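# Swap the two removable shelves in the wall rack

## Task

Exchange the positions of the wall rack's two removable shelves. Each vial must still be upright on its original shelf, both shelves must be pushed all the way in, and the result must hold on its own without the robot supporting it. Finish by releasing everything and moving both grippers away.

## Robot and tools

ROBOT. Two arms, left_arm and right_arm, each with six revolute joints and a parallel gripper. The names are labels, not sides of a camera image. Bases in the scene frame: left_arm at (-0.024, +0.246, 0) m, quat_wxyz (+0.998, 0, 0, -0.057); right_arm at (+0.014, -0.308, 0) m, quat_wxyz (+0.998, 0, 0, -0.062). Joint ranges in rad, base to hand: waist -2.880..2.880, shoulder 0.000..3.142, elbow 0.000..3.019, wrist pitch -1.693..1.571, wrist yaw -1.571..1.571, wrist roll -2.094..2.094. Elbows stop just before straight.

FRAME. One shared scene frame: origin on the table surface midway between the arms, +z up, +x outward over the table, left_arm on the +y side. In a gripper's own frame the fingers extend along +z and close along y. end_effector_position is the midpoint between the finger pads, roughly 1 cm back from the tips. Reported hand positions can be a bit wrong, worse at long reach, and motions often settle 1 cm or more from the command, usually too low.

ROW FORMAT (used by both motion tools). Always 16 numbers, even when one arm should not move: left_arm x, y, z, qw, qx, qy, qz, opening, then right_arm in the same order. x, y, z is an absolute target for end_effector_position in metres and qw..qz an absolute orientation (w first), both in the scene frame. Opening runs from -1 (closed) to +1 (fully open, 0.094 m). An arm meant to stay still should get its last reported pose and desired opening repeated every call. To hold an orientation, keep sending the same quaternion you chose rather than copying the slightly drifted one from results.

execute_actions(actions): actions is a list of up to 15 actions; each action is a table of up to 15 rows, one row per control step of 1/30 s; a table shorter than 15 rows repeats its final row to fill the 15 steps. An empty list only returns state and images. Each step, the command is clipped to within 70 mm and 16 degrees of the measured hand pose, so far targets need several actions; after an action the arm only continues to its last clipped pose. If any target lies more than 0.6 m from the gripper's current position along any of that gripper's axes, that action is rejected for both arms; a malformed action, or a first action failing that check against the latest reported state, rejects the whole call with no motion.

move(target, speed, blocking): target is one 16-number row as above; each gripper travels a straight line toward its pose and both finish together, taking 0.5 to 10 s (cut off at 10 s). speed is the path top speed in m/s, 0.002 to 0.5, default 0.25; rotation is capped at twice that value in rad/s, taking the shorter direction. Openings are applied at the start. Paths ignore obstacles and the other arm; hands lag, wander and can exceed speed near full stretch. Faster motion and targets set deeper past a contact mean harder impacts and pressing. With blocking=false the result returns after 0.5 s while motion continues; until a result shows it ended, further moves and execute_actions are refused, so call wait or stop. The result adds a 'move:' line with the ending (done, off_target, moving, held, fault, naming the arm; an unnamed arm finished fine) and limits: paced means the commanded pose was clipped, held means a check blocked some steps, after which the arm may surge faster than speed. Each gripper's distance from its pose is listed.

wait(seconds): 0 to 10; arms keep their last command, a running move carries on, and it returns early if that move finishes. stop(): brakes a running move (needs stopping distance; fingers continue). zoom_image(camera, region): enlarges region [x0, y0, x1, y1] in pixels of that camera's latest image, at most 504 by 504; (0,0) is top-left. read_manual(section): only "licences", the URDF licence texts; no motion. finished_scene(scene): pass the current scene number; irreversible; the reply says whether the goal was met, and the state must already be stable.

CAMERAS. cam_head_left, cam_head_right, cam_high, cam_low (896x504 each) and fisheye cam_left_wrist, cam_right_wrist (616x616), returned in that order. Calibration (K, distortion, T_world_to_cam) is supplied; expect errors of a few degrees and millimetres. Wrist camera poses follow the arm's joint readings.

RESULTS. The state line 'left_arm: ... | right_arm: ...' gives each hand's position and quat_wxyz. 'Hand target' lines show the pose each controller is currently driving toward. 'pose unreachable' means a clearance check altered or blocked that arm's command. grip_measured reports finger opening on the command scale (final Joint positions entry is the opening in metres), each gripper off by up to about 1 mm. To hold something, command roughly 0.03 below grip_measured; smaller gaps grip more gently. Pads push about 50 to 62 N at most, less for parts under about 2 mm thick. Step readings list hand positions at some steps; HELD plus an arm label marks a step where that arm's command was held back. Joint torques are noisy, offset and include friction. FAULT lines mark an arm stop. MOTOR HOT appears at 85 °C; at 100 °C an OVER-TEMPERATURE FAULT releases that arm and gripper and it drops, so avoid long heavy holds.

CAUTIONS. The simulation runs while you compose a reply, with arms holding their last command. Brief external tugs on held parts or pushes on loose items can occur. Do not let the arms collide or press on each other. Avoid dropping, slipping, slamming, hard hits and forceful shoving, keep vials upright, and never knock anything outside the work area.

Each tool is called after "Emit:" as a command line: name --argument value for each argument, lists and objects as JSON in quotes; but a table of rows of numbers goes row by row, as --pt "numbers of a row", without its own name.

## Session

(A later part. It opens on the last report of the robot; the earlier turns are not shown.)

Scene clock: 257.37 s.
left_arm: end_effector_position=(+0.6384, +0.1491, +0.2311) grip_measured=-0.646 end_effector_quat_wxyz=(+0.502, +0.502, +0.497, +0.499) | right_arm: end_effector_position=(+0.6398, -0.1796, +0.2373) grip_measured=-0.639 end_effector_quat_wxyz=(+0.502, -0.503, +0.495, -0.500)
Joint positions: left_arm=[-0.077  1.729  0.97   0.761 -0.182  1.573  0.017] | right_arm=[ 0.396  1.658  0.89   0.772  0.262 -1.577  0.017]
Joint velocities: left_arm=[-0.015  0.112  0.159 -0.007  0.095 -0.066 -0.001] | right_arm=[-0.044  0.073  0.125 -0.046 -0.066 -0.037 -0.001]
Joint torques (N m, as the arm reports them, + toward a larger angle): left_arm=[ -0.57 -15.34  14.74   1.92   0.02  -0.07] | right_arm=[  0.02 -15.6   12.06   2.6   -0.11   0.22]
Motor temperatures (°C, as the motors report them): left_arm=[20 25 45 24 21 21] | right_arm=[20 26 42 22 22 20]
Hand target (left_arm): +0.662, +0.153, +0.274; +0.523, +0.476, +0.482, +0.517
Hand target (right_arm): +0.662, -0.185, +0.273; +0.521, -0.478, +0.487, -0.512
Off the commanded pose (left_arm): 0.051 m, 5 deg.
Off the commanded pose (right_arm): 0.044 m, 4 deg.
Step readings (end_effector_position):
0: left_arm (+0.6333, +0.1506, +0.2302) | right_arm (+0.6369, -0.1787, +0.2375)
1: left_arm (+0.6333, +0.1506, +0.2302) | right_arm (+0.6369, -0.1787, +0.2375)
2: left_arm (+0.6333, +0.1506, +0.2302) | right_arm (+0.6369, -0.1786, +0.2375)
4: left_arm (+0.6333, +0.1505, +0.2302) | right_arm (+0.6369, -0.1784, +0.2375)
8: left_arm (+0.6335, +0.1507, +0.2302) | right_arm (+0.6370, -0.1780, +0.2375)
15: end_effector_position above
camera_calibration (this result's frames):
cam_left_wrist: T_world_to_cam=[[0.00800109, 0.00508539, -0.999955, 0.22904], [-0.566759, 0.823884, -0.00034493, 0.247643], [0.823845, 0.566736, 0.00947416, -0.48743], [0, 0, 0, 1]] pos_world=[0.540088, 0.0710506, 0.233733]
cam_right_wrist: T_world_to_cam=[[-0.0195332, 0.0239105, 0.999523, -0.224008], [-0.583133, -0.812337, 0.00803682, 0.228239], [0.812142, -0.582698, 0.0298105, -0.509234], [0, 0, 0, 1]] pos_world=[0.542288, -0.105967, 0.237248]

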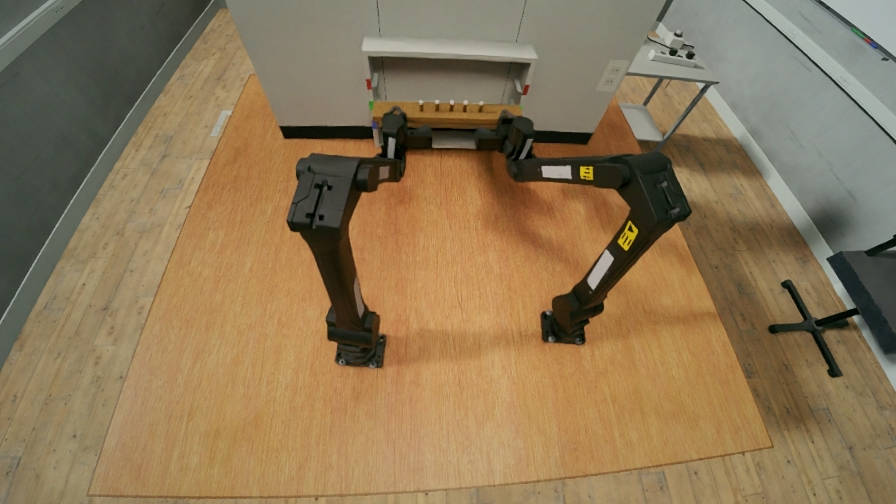

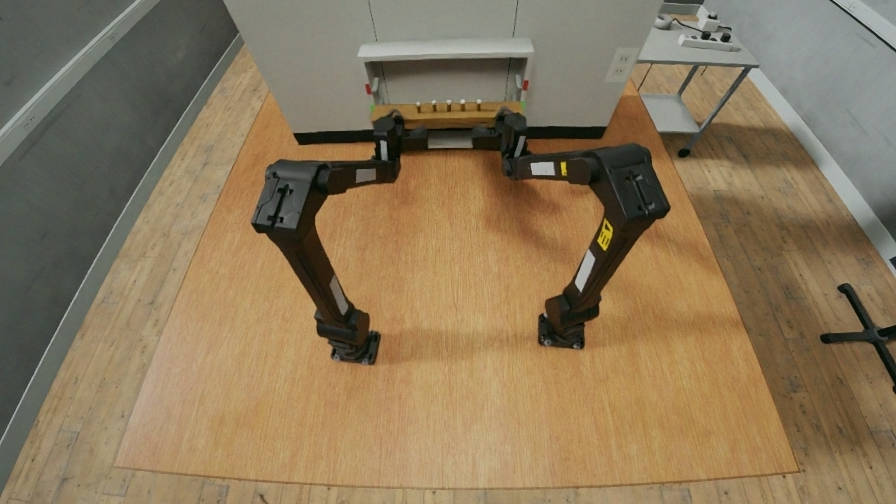

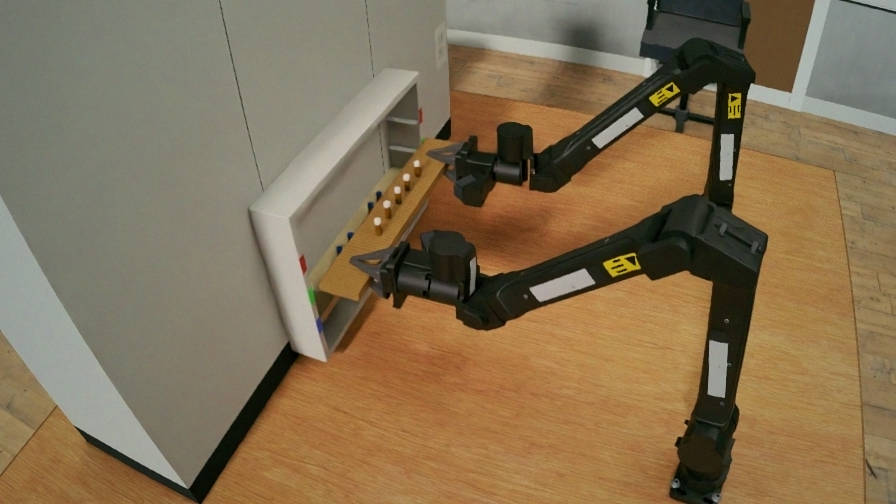

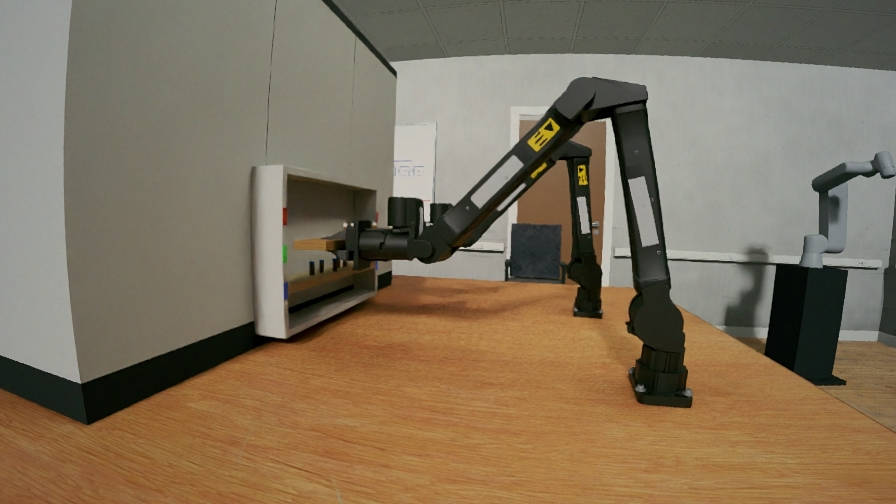

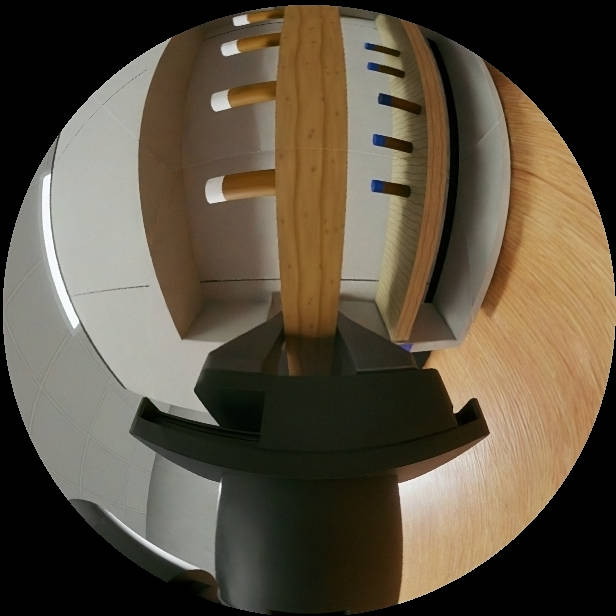

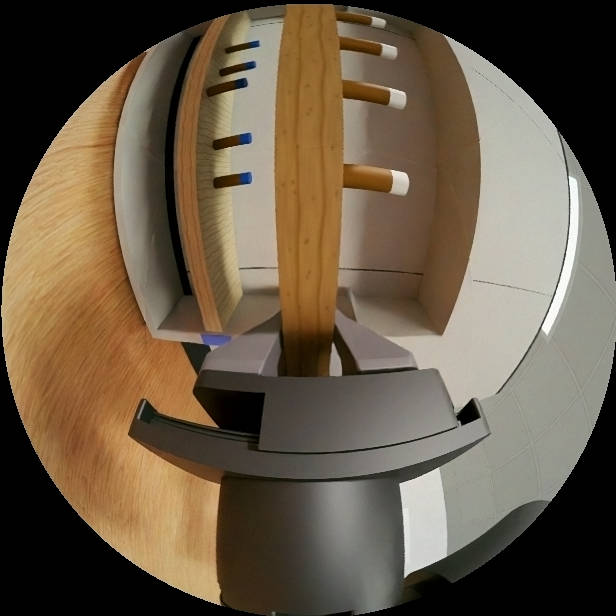

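Emit:
execute_actions --actions '[[[0.6695,0.1522,0.273,0.524,0.476,0.483,0.517,-0.68,0.6685,-0.1835,0.272,0.522,-0.478,0.4875,-0.5125,-0.68],[0.6715,0.1522,0.2727,0.524,0.476,0.483,0.517,-0.68,0.6705,-0.1835,0.2717,0.522,-0.478,0.4875,-0.5125,-0.68],[0.674,0.1522,0.2724,0.524,0.476,0.483,0.517,-0.68,0.673,-0.1835,0.2714,0.522,-0.478,0.4875,-0.5125,-0.68],[0.6768,0.1522,0.2721,0.524,0.476,0.483,0.517,-0.68,0.6758,-0.1835,0.2711,0.522,-0.478,0.4875,-0.5125,-0.68],[0.6796,0.1522,0.2718,0.524,0.476,0.483,0.517,-0.68,0.6786,-0.1835,0.2708,0.522,-0.478,0.4875,-0.5125,-0.68],[0.6824,0.1522,0.2715,0.524,0.476,0.483,0.517,-0.68,0.6814,-0.1835,0.2705,0.522,-0.478,0.4875,-0.5125,-0.68],[0.6852,0.1522,0.2712,0.524,0.476,0.483,0.517,-0.68,0.6842,-0.1835,0.2702,0.522,-0.478,0.4875,-0.5125,-0.68],[0.688,0.1522,0.2709,0.524,0.476,0.483,0.517,-0.68,0.687,-0.1835,0.2699,0.522,-0.478,0.4875,-0.5125,-0.68],[0.6908,0.1522,0.2706,0.524,0.476,0.483,0.517,-0.68,0.6898,-0.1835,0.2696,0.522,-0.478,0.4875,-0.5125,-0.68],[0.6936,0.1522,0.2703,0.524,0.476,0.483,0.517,-0.68,0.6926,-0.1835,0.2693,0.522,-0.478,0.4875,-0.5125,-0.68],[0.6964,0.1522,0.270,0.524,0.476,0.483,0.517,-0.68,0.6954,-0.1835,0.269,0.522,-0.478,0.4875,-0.5125,-0.68],[0.6992,0.1522,0.2697,0.524,0.476,0.483,0.517,-0.68,0.6982,-0.1835,0.2687,0.522,-0.478,0.4875,-0.5125,-0.68],[0.702,0.1522,0.2694,0.524,0.476,0.483,0.517,-0.68,0.701,-0.1835,0.2684,0.522,-0.478,0.4875,-0.5125,-0.68],[0.7048,0.1522,0.2691,0.524,0.476,0.483,0.517,-0.68,0.7038,-0.1835,0.2681,0.522,-0.478,0.4875,-0.5125,-0.68],[0.7076,0.1522,0.2688,0.524,0.476,0.483,0.517,-0.68,0.7066,-0.1835,0.2678,0.522,-0.478,0.4875,-0.5125,-0.68]],[[0.7104,0.1522,0.2685,0.524,0.476,0.483,0.517,-0.68,0.7094,-0.1835,0.2675,0.522,-0.478,0.4875,-0.5125,-0.68],[0.7132,0.1522,0.2682,0.524,0.476,0.483,0.517,-0.68,0.7122,-0.1835,0.2672,0.522,-0.478,0.4875,-0.5125,-0.68],[0.716,0.1522,0.2679,0.524,0.476,0.483,0.517,-0.68,0.715,-0.1835,0.2669,0.522,-0.478,0.4875,-0.5125,-0.68],[0.7188,0.1522,0.2676,0.524,0.476,0.483,0.517,-0.68,0.7178,-0.1835,0.2666,0.522,-0.478,0.4875,-0.5125,-0.68],[0.7216,0.1522,0.2673,0.524,0.476,0.483,0.517,-0.68,0.7206,-0.1835,0.2663,0.522,-0.478,0.4875,-0.5125,-0.68],[0.7244,0.1522,0.267,0.524,0.476,0.483,0.517,-0.68,0.7234,-0.1835,0.266,0.522,-0.478,0.4875,-0.5125,-0.68],[0.7272,0.1522,0.2666,0.524,0.476,0.483,0.517,-0.68,0.7262,-0.1835,0.2656,0.522,-0.478,0.4875,-0.5125,-0.68],[0.730,0.1522,0.2662,0.524,0.476,0.483,0.517,-0.68,0.729,-0.1835,0.2652,0.522,-0.478,0.4875,-0.5125,-0.68],[0.7328,0.1522,0.2658,0.524,0.476,0.483,0.517,-0.68,0.7318,-0.1835,0.2648,0.522,-0.478,0.4875,-0.5125,-0.68],[0.7356,0.1522,0.2654,0.524,0.476,0.483,0.517,-0.68,0.7346,-0.1835,0.2644,0.522,-0.478,0.4875,-0.5125,-0.68],[0.738,0.1522,0.265,0.524,0.476,0.483,0.517,-0.68,0.737,-0.1835,0.264,0.522,-0.478,0.4875,-0.5125,-0.68],[0.740,0.1522,0.2646,0.524,0.476,0.483,0.517,-0.68,0.739,-0.1835,0.2636,0.522,-0.478,0.4875,-0.5125,-0.68],[0.742,0.1522,0.2642,0.524,0.476,0.483,0.517,-0.68,0.741,-0.1835,0.2632,0.522,-0.478,0.4875,-0.5125,-0.68],[0.7435,0.1522,0.2638,0.524,0.476,0.483,0.517,-0.68,0.7425,-0.1835,0.2628,0.522,-0.478,0.4875,-0.5125,-0.68],[0.7445,0.1522,0.2635,0.524,0.476,0.483,0.517,-0.68,0.7435,-0.1835,0.2625,0.522,-0.478,0.4875,-0.5125,-0.68]]]'

Scene clock: 293.80 s.
left_arm: end_effector_position=(+0.7173, +0.1473, +0.2208) grip_measured=-0.646 end_effector_quat_wxyz=(+0.502, +0.501, +0.497, +0.500) | right_arm: end_effector_position=(+0.7182, -0.1802, +0.2273) grip_measured=-0.639 end_effector_quat_wxyz=(+0.501, -0.502, +0.496, -0.500)
Joint positions: left_arm=[-0.055  1.908  1.209  0.702 -0.161  1.573  0.017] | right_arm=[ 0.357  1.834  1.114  0.723  0.227 -1.577  0.017]
Joint velocities: left_arm=[ 0.024  0.142  0.178 -0.032  0.066  0.022  0.001] | right_arm=[-0.024  0.132  0.149 -0.046 -0.037 -0.066 -0.   ]
Joint torques (N m, as the arm reports them, + toward a larger angle): left_arm=[ -0.33 -18.73  14.9    1.97   0.08  -0.09] | right_arm=[ -0.22 -20.32  11.95   2.68  -0.09   0.25]
Motor temperatures (°C, as the motors report them): left_arm=[20 25 50 23 21 21] | right_arm=[20 25 47 22 22 20]
Hand target (left_arm): +0.738, +0.152, +0.264; +0.523, +0.476, +0.482, +0.517
Hand target (right_arm): +0.738, -0.184, +0.264; +0.522, -0.478, +0.487, -0.512
Off the commanded pose (left_arm): 0.051 m, 5 deg.
Off the commanded pose (right_arm): 0.044 m, 4 deg.
Step readings (end_effector_position; steps 1 to 15: 1st action; 16 to 30: 2nd action):
0: left_arm (+0.6434, +0.1480, +0.2316) | right_arm (+0.6445, -0.1809, +0.2381)
1: left_arm (+0.6434, +0.1480, +0.2316) | right_arm (+0.6446, -0.1809, +0.2379)
2: left_arm (+0.6439, +0.1479, +0.2316) | right_arm (+0.6449, -0.1808, +0.2382)
4: left_arm (+0.6462, +0.1479, +0.2316) | right_arm (+0.6472, -0.1807, +0.2380)
8: left_arm (+0.6565, +0.1478, +0.2311) | right_arm (+0.6578, -0.1806, +0.2375)
15: left_arm (+0.6773, +0.1475, +0.2271) | right_arm (+0.6784, -0.1808, +0.2335)
16: left_arm (+0.6800, +0.1477, +0.2264) | right_arm (+0.6811, -0.1807, +0.2327)
17: left_arm (+0.6827, +0.1475, +0.2256) | right_arm (+0.6838, -0.1806, +0.2323)
19: left_arm (+0.6881, +0.1477, +0.2247) | right_arm (+0.6892, -0.1804, +0.2313)
23: left_arm (+0.6991, +0.1478, +0.2229) | right_arm (+0.7002, -0.1802, +0.2297)
30: end_effector_position above
camera_calibration (this result's frames):
cam_left_wrist: T_world_to_cam=[[0.0102589, 0.00475113, -0.999936, 0.216498], [-0.567699, 0.823234, -0.00191277, 0.294962], [0.823173, 0.567682, 0.0111427, -0.551376], [0, 0, 0, 1]] pos_world=[0.619106, 0.0691542, 0.223192]
cam_right_wrist: T_world_to_cam=[[-0.0187348, 0.0242973, 0.999529, -0.212907], [-0.586222, -0.810104, 0.0087047, 0.276033], [0.809934, -0.585783, 0.0294208, -0.571894], [0, 0, 0, 1]] pos_world=[0.621024, -0.106218, 0.22723]

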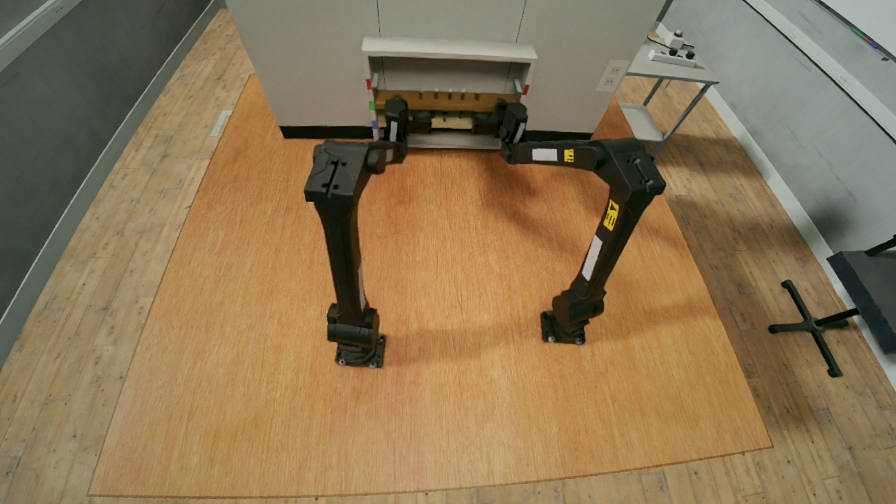

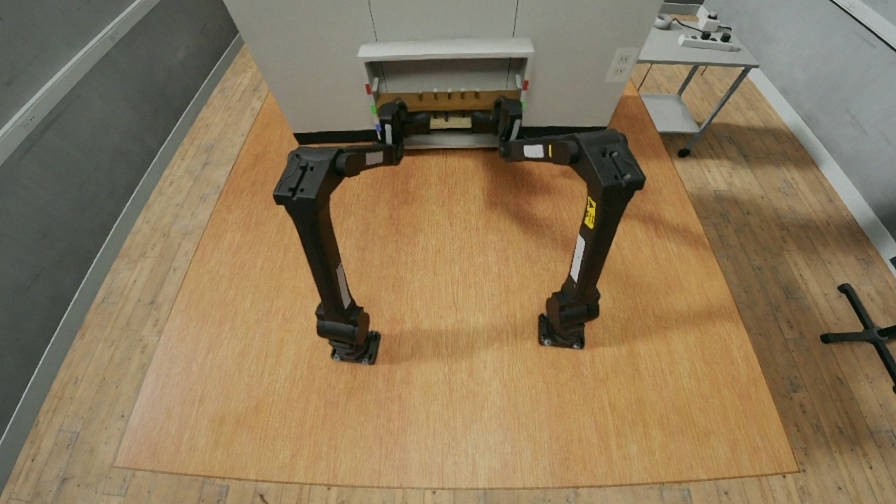

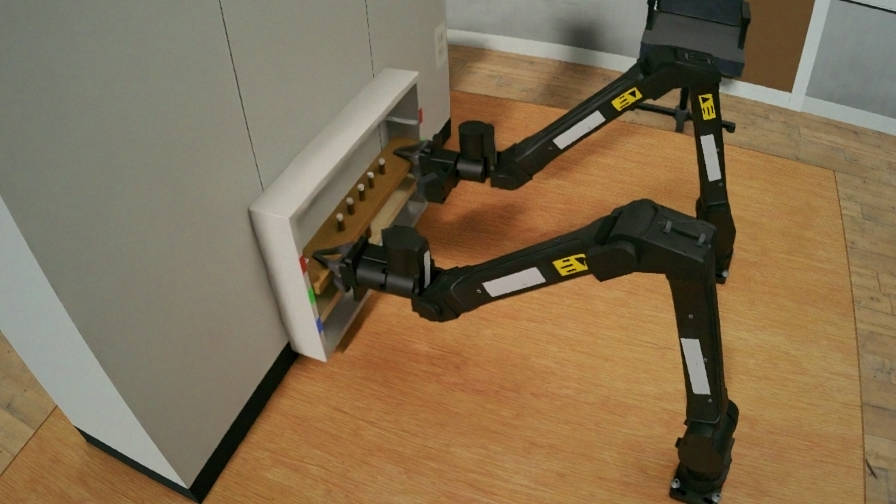

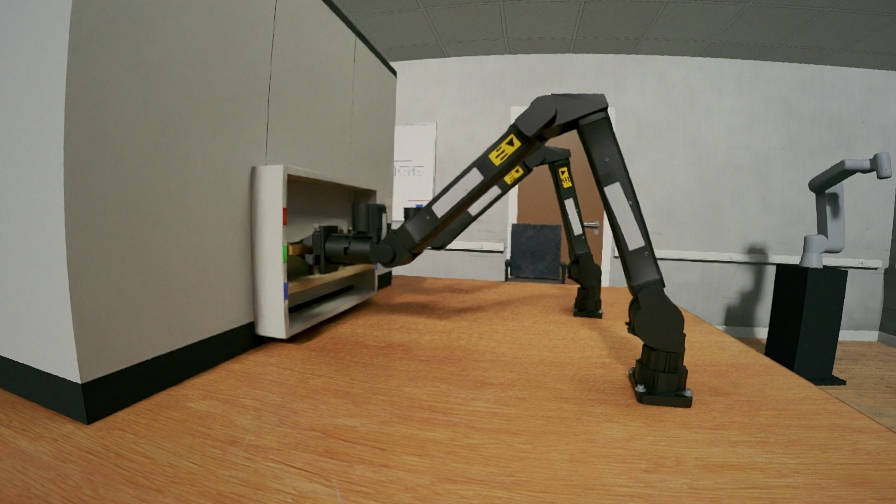

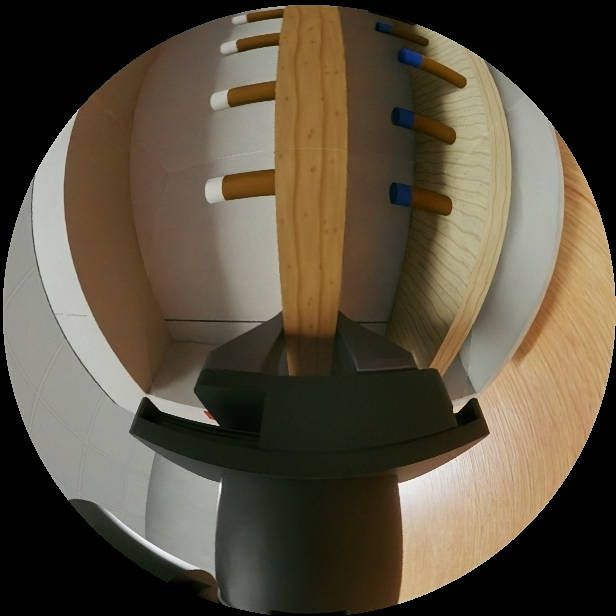

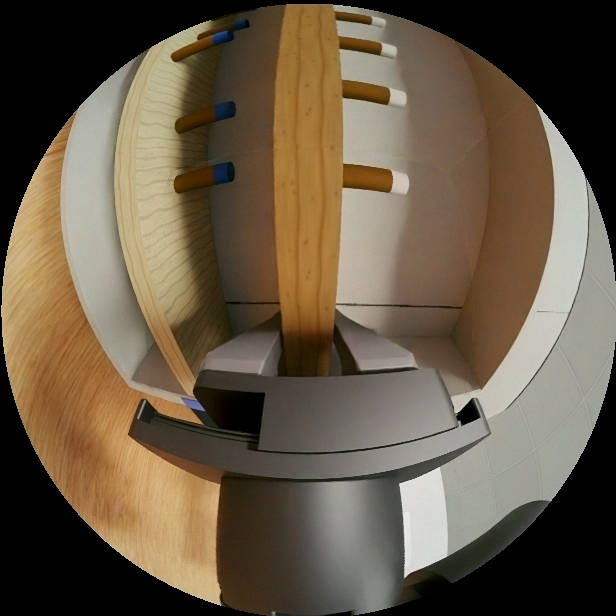

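Emit:
execute_actions --actions '[[[0.7455,0.1522,0.2627,0.524,0.476,0.483,0.517,-0.68,0.7445,-0.1835,0.2617,0.522,-0.478,0.4875,-0.5125,-0.68],[0.7465,0.1522,0.2618,0.524,0.476,0.483,0.517,-0.68,0.7455,-0.1835,0.2608,0.522,-0.478,0.4875,-0.5125,-0.68],[0.7475,0.1522,0.2609,0.524,0.476,0.483,0.517,-0.68,0.7465,-0.1835,0.2599,0.522,-0.478,0.4875,-0.5125,-0.68],[0.7485,0.1522,0.260,0.524,0.476,0.483,0.517,-0.68,0.7475,-0.1835,0.259,0.522,-0.478,0.4875,-0.5125,-0.68],[0.749,0.1522,0.259,0.524,0.476,0.483,0.517,-0.68,0.748,-0.1835,0.258,0.522,-0.478,0.4875,-0.5125,-0.68],[0.7485,0.152,0.2565,0.5228,0.4772,0.4839,0.5161,-0.68,0.7475,-0.1833,0.2555,0.5208,-0.4792,0.4881,-0.5119,-0.68],[0.7473,0.1518,0.2537,0.5216,0.4784,0.4848,0.5152,-0.68,0.7463,-0.1831,0.2528,0.5196,-0.4804,0.4888,-0.5112,-0.68],[0.746,0.1516,0.2509,0.5204,0.4796,0.4857,0.5143,-0.68,0.745,-0.1829,0.2501,0.5184,-0.4816,0.4894,-0.5106,-0.68],[0.7447,0.1514,0.248,0.5192,0.4808,0.4866,0.5134,-0.68,0.7437,-0.1827,0.2475,0.5172,-0.4828,0.4901,-0.5099,-0.68],[0.7434,0.1512,0.2452,0.518,0.482,0.4875,0.5125,-0.68,0.7424,-0.1825,0.2448,0.516,-0.484,0.4907,-0.5093,-0.68],[0.7421,0.151,0.2424,0.5168,0.4832,0.4884,0.5116,-0.68,0.7411,-0.1823,0.2421,0.5148,-0.4852,0.4914,-0.5086,-0.68],[0.7408,0.1508,0.2395,0.5156,0.4844,0.4893,0.5107,-0.68,0.7398,-0.1821,0.2395,0.5136,-0.4864,0.492,-0.508,-0.68],[0.7395,0.1506,0.2367,0.5144,0.4856,0.4902,0.5098,-0.68,0.7385,-0.1819,0.2368,0.5124,-0.4876,0.4927,-0.5073,-0.68],[0.7382,0.1504,0.2338,0.5132,0.4868,0.4911,0.5089,-0.68,0.7372,-0.1817,0.2341,0.5112,-0.4888,0.4933,-0.5067,-0.68],[0.737,0.1502,0.231,0.512,0.488,0.492,0.508,-0.68,0.736,-0.1815,0.2315,0.510,-0.490,0.494,-0.506,-0.68]]]'

Scene clock: 314.30 s.
left_arm: end_effector_position=(+0.7244, +0.1472, +0.2145) grip_measured=-0.646 end_effector_quat_wxyz=(+0.501, +0.503, +0.498, +0.499) | right_arm: end_effector_position=(+0.7254, -0.1802, +0.2204) grip_measured=-0.639 end_effector_quat_wxyz=(+0.500, -0.504, +0.498, -0.499)
Joint positions: left_arm=[-0.053  1.93   1.23   0.699 -0.159  1.573  0.017] | right_arm=[ 0.355  1.858  1.133  0.721  0.225 -1.575  0.017]
Joint velocities: left_arm=[ 0.015 -0.005  0.012 -0.012 -0.022  0.022  0.   ] | right_arm=[-0.015 -0.005  0.002  0.002 -0.095 -0.022  0.001]
Joint torques (N m, as the arm reports them, + toward a larger angle): left_arm=[ -1.18 -17.8   11.94   2.27  -0.21  -0.1 ] | right_arm=[  0.19 -18.54   9.54   3.47   0.26   0.22]
Motor temperatures (°C, as the motors report them): left_arm=[20 26 51 23 21 21] | right_arm=[20 26 48 22 22 20]
Hand target (left_arm): +0.736, +0.150, +0.231; +0.512, +0.488, +0.492, +0.508
Hand target (right_arm): +0.735, -0.182, +0.232; +0.510, -0.490, +0.494, -0.506
Off the commanded pose (left_arm): 0.021 m, 2 deg.
Off the commanded pose (right_arm): 0.015 m, 2 deg.
Step readings (end_effector_position):
0: left_arm (+0.7204, +0.1473, +0.2179) | right_arm (+0.7213, -0.1805, +0.2245)
1: left_arm (+0.7204, +0.1472, +0.2179) | right_arm (+0.7213, -0.1805, +0.2245)
2: left_arm (+0.7205, +0.1471, +0.2178) | right_arm (+0.7214, -0.1805, +0.2244)
4: left_arm (+0.7215, +0.1472, +0.2175) | right_arm (+0.7224, -0.1805, +0.2243)
8: left_arm (+0.7243, +0.1472, +0.2146) | right_arm (+0.7253, -0.1802, +0.2211)
15: end_effector_position above
camera_calibration (this result's frames):
cam_left_wrist: T_world_to_cam=[[0.00499537, 0.00563973, -0.999972, 0.213912], [-0.567385, 0.823451, 0.00180979, 0.298044], [0.823438, 0.56736, 0.00731334, -0.556402], [0, 0, 0, 1]] pos_world=[0.6262, 0.069049, 0.217436]
cam_right_wrist: T_world_to_cam=[[-0.0123957, 0.0238971, 0.999638, -0.210614], [-0.586774, -0.809661, 0.0120794, 0.280082], [0.809656, -0.586411, 0.0240585, -0.5762], [0, 0, 0, 1]] pos_world=[0.628258, -0.106086, 0.221017]

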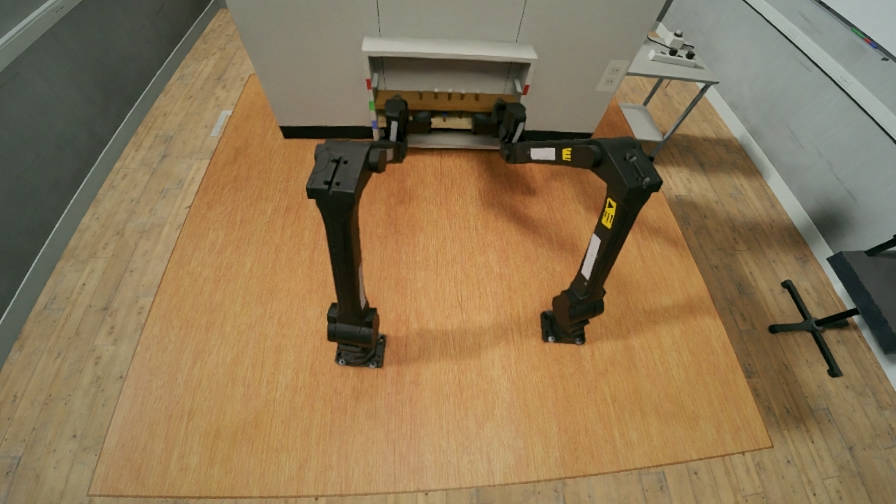

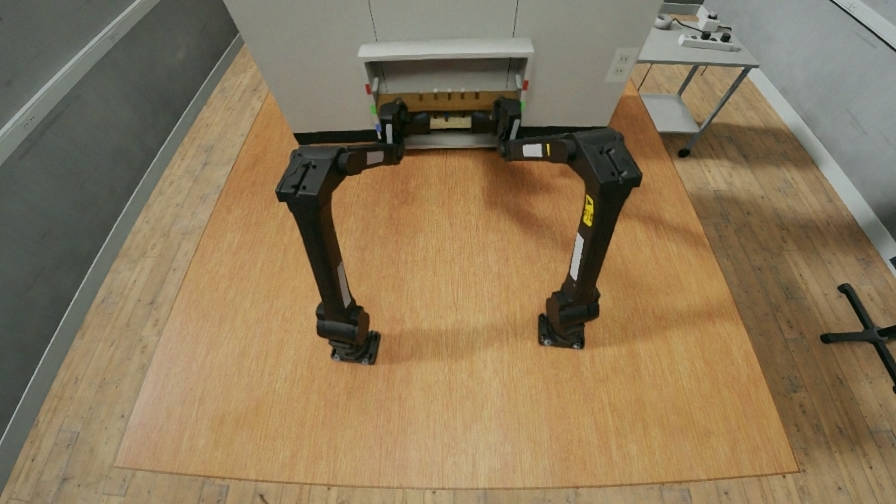

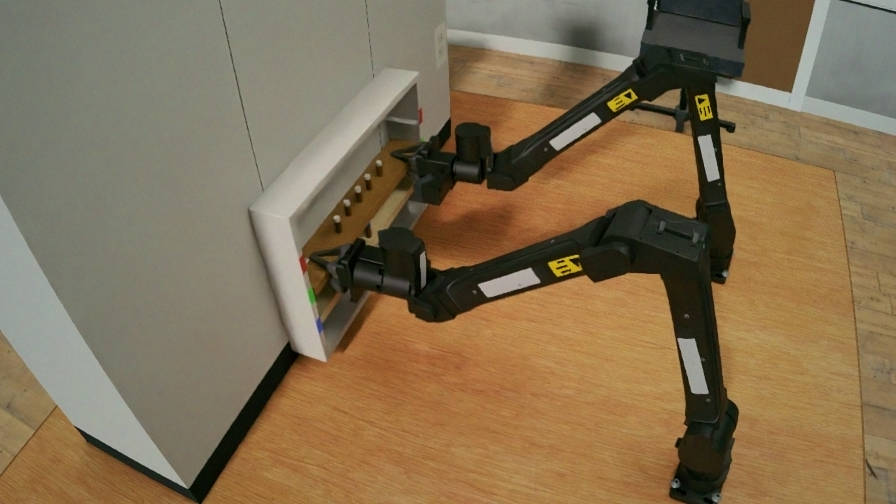

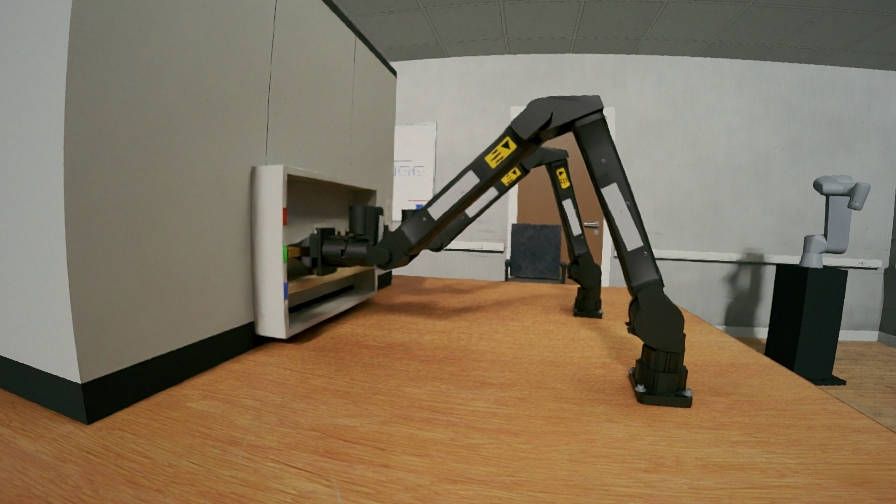

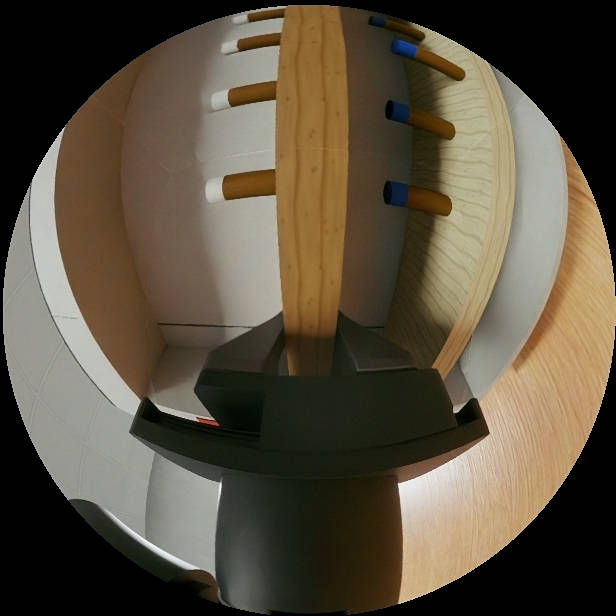

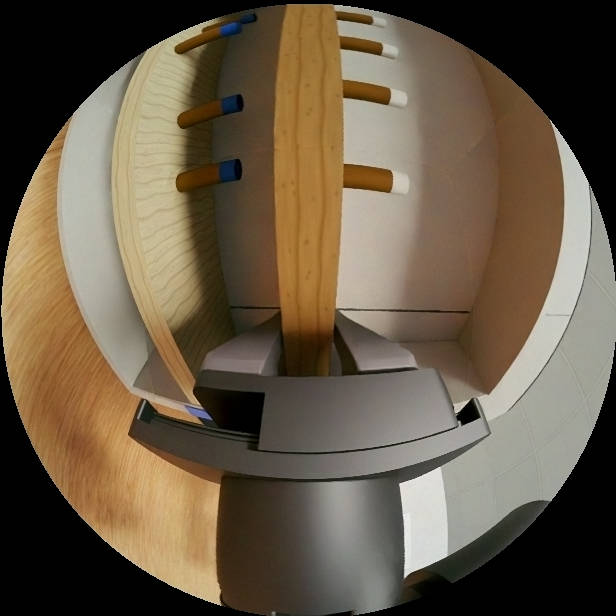

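Emit:
execute_actions --actions '[[[0.737,0.1502,0.231,0.512,0.488,0.492,0.508,-0.66,0.736,-0.1815,0.2315,0.510,-0.490,0.494,-0.506,-0.66],[0.737,0.1502,0.231,0.512,0.488,0.492,0.508,-0.63,0.736,-0.1815,0.2315,0.510,-0.490,0.494,-0.506,-0.63],[0.737,0.1502,0.231,0.512,0.488,0.492,0.508,-0.59,0.736,-0.1815,0.2315,0.510,-0.490,0.494,-0.506,-0.59],[0.737,0.1502,0.231,0.512,0.488,0.492,0.508,-0.52,0.736,-0.1815,0.2315,0.510,-0.490,0.494,-0.506,-0.52],[0.737,0.1502,0.231,0.512,0.488,0.492,0.508,-0.42,0.736,-0.1815,0.2315,0.510,-0.490,0.494,-0.506,-0.42],[0.737,0.1502,0.231,0.512,0.488,0.492,0.508,-0.3,0.736,-0.1815,0.2315,0.510,-0.490,0.494,-0.506,-0.3],[0.737,0.1502,0.231,0.512,0.488,0.492,0.508,-0.18,0.736,-0.1815,0.2315,0.510,-0.490,0.494,-0.506,-0.18],[0.7345,0.1496,0.2332,0.5128,0.4872,0.4913,0.5087,-0.06,0.734,-0.1809,0.2312,0.510,-0.490,0.494,-0.506,-0.06],[0.732,0.149,0.2354,0.5137,0.4863,0.4907,0.5093,0.06,0.732,-0.1803,0.231,0.5098,-0.4902,0.4942,-0.5058,0.06],[0.7295,0.1483,0.2376,0.5145,0.4855,0.49,0.51,0.15,0.730,-0.1797,0.2307,0.5096,-0.4904,0.4944,-0.5056,0.15],[0.727,0.1477,0.2398,0.5153,0.4847,0.4893,0.5107,0.2,0.7278,-0.179,0.2305,0.5095,-0.4905,0.4945,-0.5055,0.2],[0.7245,0.147,0.242,0.5162,0.4838,0.4887,0.5113,0.2,0.7256,-0.1784,0.2302,0.5093,-0.4907,0.4947,-0.5053,0.2],[0.722,0.1464,0.2442,0.517,0.483,0.488,0.512,0.2,0.7234,-0.1778,0.230,0.5092,-0.4908,0.4948,-0.5052,0.2],[0.7195,0.1457,0.2464,0.5179,0.4821,0.4873,0.5127,0.2,0.7212,-0.1771,0.2297,0.5091,-0.4909,0.4949,-0.5051,0.2],[0.7165,0.145,0.2485,0.5187,0.4813,0.4867,0.5133,0.2,0.7185,-0.1765,0.2295,0.509,-0.491,0.495,-0.505,0.2]],[[0.7125,0.145,0.2485,0.5187,0.4813,0.4867,0.5133,0.2,0.7145,-0.1765,0.2295,0.509,-0.491,0.495,-0.505,0.2],[0.708,0.145,0.2485,0.5187,0.4813,0.4867,0.5133,0.2,0.710,-0.1765,0.2295,0.509,-0.491,0.495,-0.505,0.2],[0.703,0.145,0.2485,0.5187,0.4813,0.4867,0.5133,0.2,0.705,-0.1765,0.2295,0.509,-0.491,0.495,-0.505,0.2],[0.698,0.145,0.2485,0.5187,0.4813,0.4867,0.5133,0.2,0.700,-0.1765,0.2295,0.509,-0.491,0.495,-0.505,0.2],[0.693,0.145,0.2485,0.5187,0.4813,0.4867,0.5133,0.2,0.695,-0.1765,0.2295,0.509,-0.491,0.495,-0.505,0.2],[0.688,0.145,0.2485,0.5187,0.4813,0.4867,0.5133,0.2,0.690,-0.1765,0.2295,0.509,-0.491,0.495,-0.505,0.2],[0.683,0.145,0.2485,0.5187,0.4813,0.4867,0.5133,0.2,0.685,-0.1765,0.2295,0.509,-0.491,0.495,-0.505,0.2],[0.678,0.145,0.2485,0.5187,0.4813,0.4867,0.5133,0.2,0.680,-0.1765,0.2295,0.509,-0.491,0.495,-0.505,0.2],[0.673,0.145,0.2485,0.5187,0.4813,0.4867,0.5133,0.2,0.675,-0.1765,0.2295,0.509,-0.491,0.495,-0.505,0.2],[0.668,0.145,0.2485,0.5187,0.4813,0.4867,0.5133,0.2,0.670,-0.1765,0.2295,0.509,-0.491,0.495,-0.505,0.2],[0.663,0.145,0.2485,0.5187,0.4813,0.4867,0.5133,0.2,0.665,-0.1765,0.2295,0.509,-0.491,0.495,-0.505,0.2],[0.658,0.145,0.2485,0.5187,0.4813,0.4867,0.5133,0.2,0.660,-0.1765,0.2295,0.509,-0.491,0.495,-0.505,0.2],[0.653,0.145,0.2485,0.5187,0.4813,0.4867,0.5133,0.2,0.655,-0.1765,0.2295,0.509,-0.491,0.495,-0.505,0.2],[0.6485,0.145,0.2485,0.5187,0.4813,0.4867,0.5133,0.2,0.650,-0.1765,0.2295,0.509,-0.491,0.495,-0.505,0.2],[0.645,0.145,0.2485,0.5187,0.4813,0.4867,0.5133,0.2,0.646,-0.1765,0.2295,0.509,-0.491,0.495,-0.505,0.2]],[[0.643,0.145,0.2485,0.5187,0.4813,0.4867,0.5133,0.2,0.644,-0.1765,0.2295,0.509,-0.491,0.495,-0.505,0.2],[0.642,0.145,0.2485,0.5187,0.4813,0.4867,0.5133,0.2,0.643,-0.1765,0.2295,0.509,-0.491,0.495,-0.505,0.2],[0.642,0.145,0.244,0.5165,0.4835,0.4884,0.5116,0.2,0.643,-0.1765,0.228,0.508,-0.492,0.4955,-0.5045,0.2],[0.6425,0.1455,0.239,0.5142,0.4858,0.4901,0.5099,0.2,0.6435,-0.1768,0.2265,0.5073,-0.4927,0.496,-0.504,0.2],[0.643,0.146,0.234,0.512,0.488,0.4918,0.5082,0.2,0.644,-0.1771,0.225,0.5065,-0.4935,0.4965,-0.5035,0.2],[0.6435,0.1465,0.228,0.5096,0.4904,0.4935,0.5065,0.2,0.6445,-0.1774,0.223,0.5057,-0.4943,0.497,-0.503,0.2],[0.644,0.147,0.222,0.5073,0.4927,0.4952,0.5048,0.2,0.645,-0.1777,0.220,0.5048,-0.4952,0.4975,-0.5025,0.2],[0.6445,0.1475,0.215,0.505,0.495,0.497,0.503,0.2,0.6455,-0.178,0.216,0.504,-0.496,0.498,-0.502,0.2],[0.645,0.148,0.209,0.505,0.495,0.497,0.503,0.2,0.646,-0.178,0.210,0.504,-0.496,0.498,-0.502,0.2],[0.645,0.148,0.203,0.505,0.495,0.497,0.503,0.2,0.646,-0.178,0.204,0.504,-0.496,0.498,-0.502,0.2],[0.645,0.148,0.197,0.505,0.495,0.497,0.503,0.2,0.646,-0.178,0.198,0.504,-0.496,0.498,-0.502,0.2],[0.645,0.148,0.191,0.505,0.495,0.497,0.503,0.2,0.646,-0.178,0.192,0.504,-0.496,0.498,-0.502,0.2],[0.645,0.148,0.185,0.505,0.495,0.497,0.503,0.2,0.646,-0.178,0.186,0.504,-0.496,0.498,-0.502,0.2],[0.645,0.148,0.179,0.505,0.495,0.497,0.503,0.2,0.646,-0.178,0.180,0.504,-0.496,0.498,-0.502,0.2],[0.645,0.148,0.173,0.505,0.495,0.497,0.503,0.2,0.646,-0.178,0.174,0.504,-0.496,0.498,-0.502,0.2]],[[0.645,0.148,0.167,0.505,0.495,0.497,0.503,0.2,0.646,-0.178,0.168,0.504,-0.496,0.498,-0.502,0.2],[0.645,0.148,0.161,0.505,0.495,0.497,0.503,0.2,0.646,-0.178,0.162,0.504,-0.496,0.498,-0.502,0.2],[0.645,0.148,0.156,0.505,0.495,0.497,0.503,0.2,0.646,-0.178,0.157,0.504,-0.496,0.498,-0.502,0.2],[0.645,0.148,0.152,0.505,0.495,0.497,0.503,0.2,0.646,-0.178,0.153,0.504,-0.496,0.498,-0.502,0.2],[0.645,0.148,0.149,0.505,0.495,0.497,0.503,0.2,0.646,-0.178,0.150,0.504,-0.496,0.498,-0.502,0.2],[0.645,0.148,0.147,0.505,0.495,0.497,0.503,0.2,0.646,-0.178,0.148,0.504,-0.496,0.498,-0.502,0.2],[0.645,0.148,0.1455,0.505,0.495,0.497,0.503,0.2,0.646,-0.178,0.1465,0.504,-0.496,0.498,-0.502,0.2],[0.645,0.148,0.1445,0.505,0.495,0.497,0.503,0.2,0.646,-0.178,0.1455,0.504,-0.496,0.498,-0.502,0.2],[0.648,0.1486,0.1451,0.5053,0.4947,0.4966,0.5034,0.2,0.649,-0.1787,0.1472,0.505,-0.495,0.4971,-0.5029,0.2],[0.651,0.1492,0.1457,0.5056,0.4944,0.4962,0.5038,0.2,0.652,-0.1794,0.1489,0.506,-0.494,0.4963,-0.5037,0.2],[0.654,0.1498,0.1463,0.5059,0.4941,0.4958,0.5042,0.2,0.655,-0.1801,0.1506,0.507,-0.493,0.4954,-0.5046,0.2],[0.657,0.1504,0.1469,0.5062,0.4938,0.4954,0.5046,0.2,0.658,-0.1808,0.1523,0.508,-0.492,0.4946,-0.5054,0.2],[0.660,0.151,0.1475,0.5065,0.4935,0.495,0.505,0.2,0.661,-0.1815,0.154,0.509,-0.491,0.4937,-0.5063,0.2],[0.663,0.1515,0.148,0.5068,0.4932,0.4946,0.5054,0.2,0.664,-0.1822,0.1557,0.510,-0.490,0.4929,-0.5071,0.2],[0.666,0.152,0.1485,0.507,0.493,0.494,0.506,0.2,0.667,-0.183,0.1575,0.511,-0.489,0.492,-0.508,0.2]]]'

Scene clock: 386.23 s.
left_arm: end_effector_position=(+0.6450, +0.1473, +0.1297) grip_measured=+0.198 end_effector_quat_wxyz=(+0.491, +0.513, +0.504, +0.492) | right_arm: end_effector_position=(+0.6492, -0.1772, +0.1390) grip_measured=+0.197 end_effector_quat_wxyz=(+0.497, -0.508, +0.499, -0.496)
Joint positions: left_arm=[-0.078  1.946  0.954  0.958 -0.184  1.573  0.056] | right_arm=[ 0.395  1.895  0.876  1.006  0.262 -1.575  0.056]
Joint velocities: left_arm=[ 0.005  0.015  0.051 -0.007  0.051 -0.066  0.   ] | right_arm=[-0.034  0.005  0.002  0.002 -0.066  0.081  0.   ]
Joint torques (N m, as the arm reports them, + toward a larger angle): left_arm=[ -0.85 -14.42  10.87   2.74   0.03  -0.06] | right_arm=[ -0.38 -17.36   8.66   3.21   0.     0.15]
Motor temperatures (°C, as the motors report them): left_arm=[20 26 48 23 21 21] | right_arm=[20 26 44 22 22 20]
Hand target (left_arm): +0.664, +0.152, +0.149; +0.507, +0.493, +0.494, +0.506
Hand target (right_arm): +0.666, -0.183, +0.158; +0.511, -0.489, +0.492, -0.508
Off the commanded pose (left_arm): 0.029 m, 4 deg.
Off the commanded pose (right_arm): 0.026 m, 3 deg.
Step readings (end_effector_position; steps 1 to 15: 1st action; 16 to 30: 2nd action; 31 to 45: 3rd action; 46 to 60: 4th action):
0: left_arm (+0.7244, +0.1472, +0.2145) | right_arm (+0.7254, -0.1802, +0.2204)
1: left_arm (+0.7244, +0.1472, +0.2145) | right_arm (+0.7254, -0.1802, +0.2204)
2: left_arm (+0.7244, +0.1472, +0.2145) | right_arm (+0.7254, -0.1802, +0.2204)
4: left_arm (+0.7244, +0.1472, +0.2145) | right_arm (+0.7255, -0.1802, +0.2199)
8: left_arm (+0.7244, +0.1472, +0.2145) | right_arm (+0.7255, -0.1802, +0.2200)
15: left_arm (+0.7242, +0.1490, +0.2146) | right_arm (+0.7255, -0.1822, +0.2225)
16: left_arm (+0.7232, +0.1494, +0.2144) | right_arm (+0.7249, -0.1826, +0.2231)
17: left_arm (+0.7212, +0.1500, +0.2144) | right_arm (+0.7231, -0.1830, +0.2231)
19: left_arm (+0.7142, +0.1513, +0.2127) | right_arm (+0.7162, -0.1845, +0.2220)
23: left_arm (+0.6942, +0.1534, +0.2104) | right_arm (+0.6961, -0.1859, +0.2197)
30: left_arm (+0.6587, +0.1515, +0.2170) | right_arm (+0.6603, -0.1823, +0.2236)
31: left_arm (+0.6543, +0.1511, +0.2183) | right_arm (+0.6558, -0.1818, +0.2241)
32: left_arm (+0.6507, +0.1507, +0.2196) | right_arm (+0.6521, -0.1812, +0.2247)
34: left_arm (+0.6467, +0.1495, +0.2219) | right_arm (+0.6483, -0.1801, +0.2260)
38: left_arm (+0.6452, +0.1490, +0.2208) | right_arm (+0.6479, -0.1797, +0.2268)
45: left_arm (+0.6443, +0.1492, +0.2036) | right_arm (+0.6492, -0.1793, +0.2092)
46: left_arm (+0.6444, +0.1491, +0.1967) | right_arm (+0.6491, -0.1793, +0.2013)
47: left_arm (+0.6446, +0.1491, +0.1886) | right_arm (+0.6492, -0.1793, +0.1926)
49: left_arm (+0.6446, +0.1491, +0.1712) | right_arm (+0.6491, -0.1793, +0.1744)
53: left_arm (+0.6444, +0.1492, +0.1404) | right_arm (+0.6490, -0.1794, +0.1452)
60: end_effector_position above
camera_calibration (this result's frames):
cam_left_wrist: T_world_to_cam=[[-0.0275708, 0.0119866, -0.999548, 0.149511], [-0.566311, 0.823797, 0.0254997, 0.249281], [0.82373, 0.566758, -0.0159246, -0.487511], [0, 0, 0, 1]] pos_world=[0.54687, 0.0691518, 0.135324]
cam_right_wrist: T_world_to_cam=[[-0.00260804, 0.0267257, 0.999639, -0.136163], [-0.583211, -0.81207, 0.0201894, 0.234917], [0.812317, -0.582948, 0.0177046, -0.51109], [0, 0, 0, 1]] pos_world=[0.551818, -0.103531, 0.14042]

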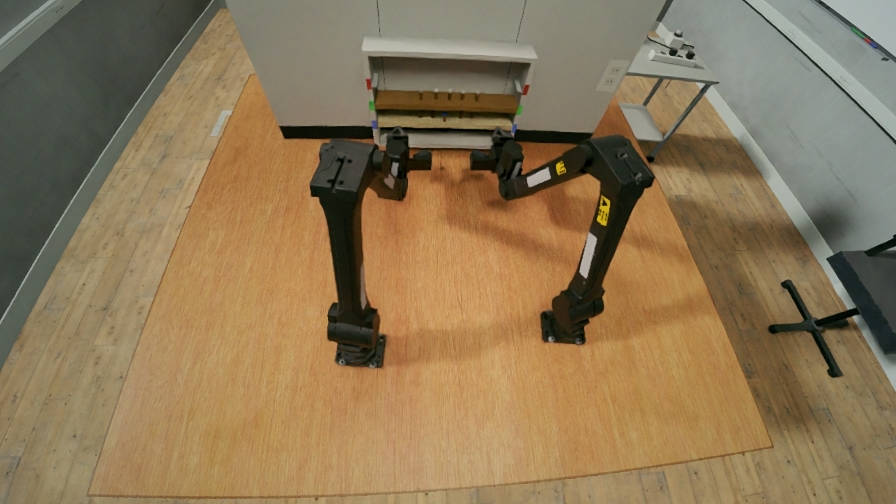

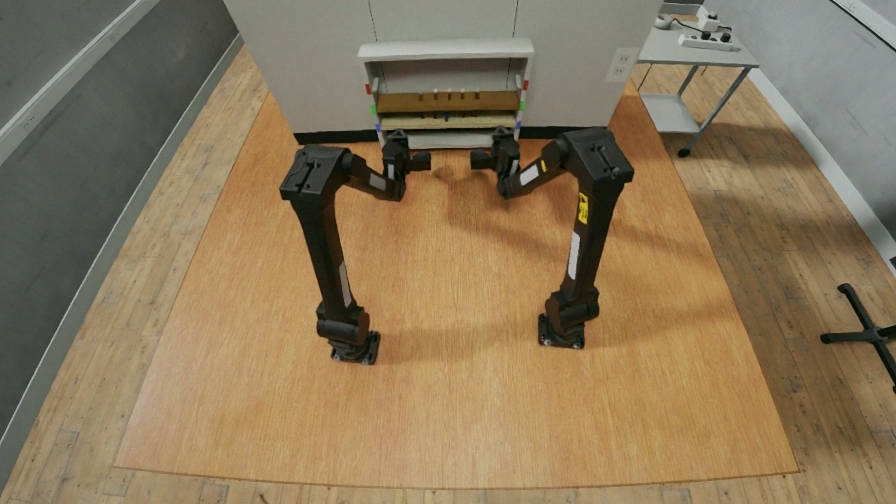

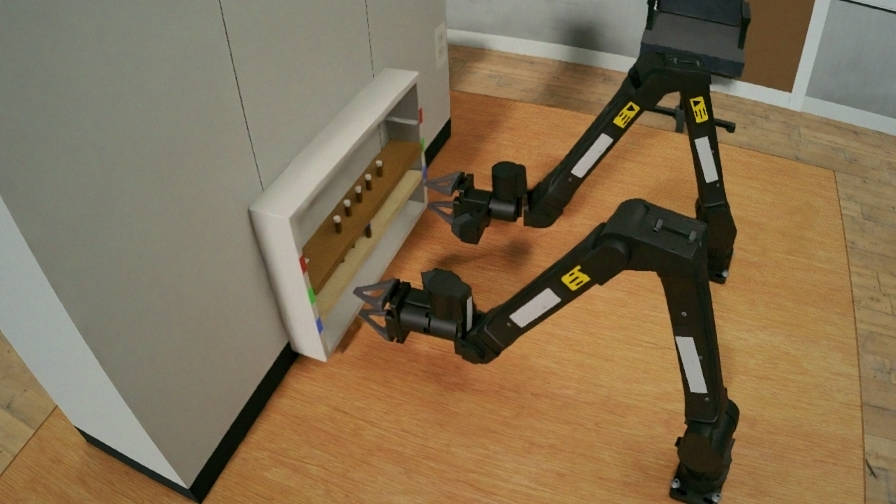

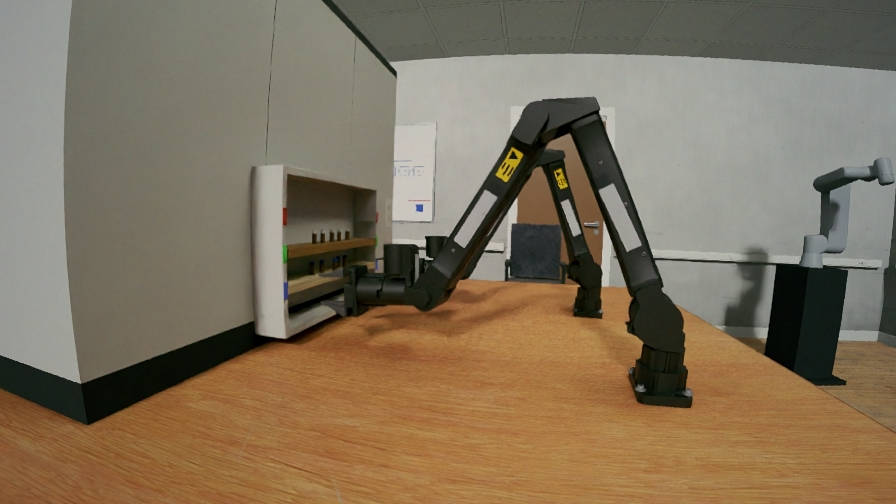

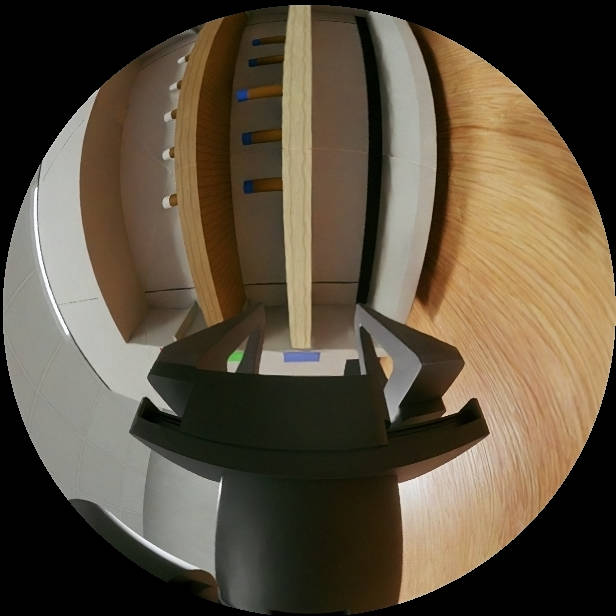

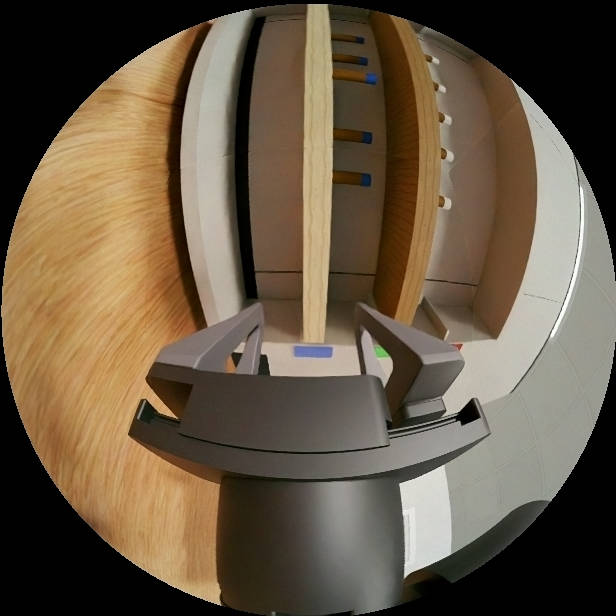

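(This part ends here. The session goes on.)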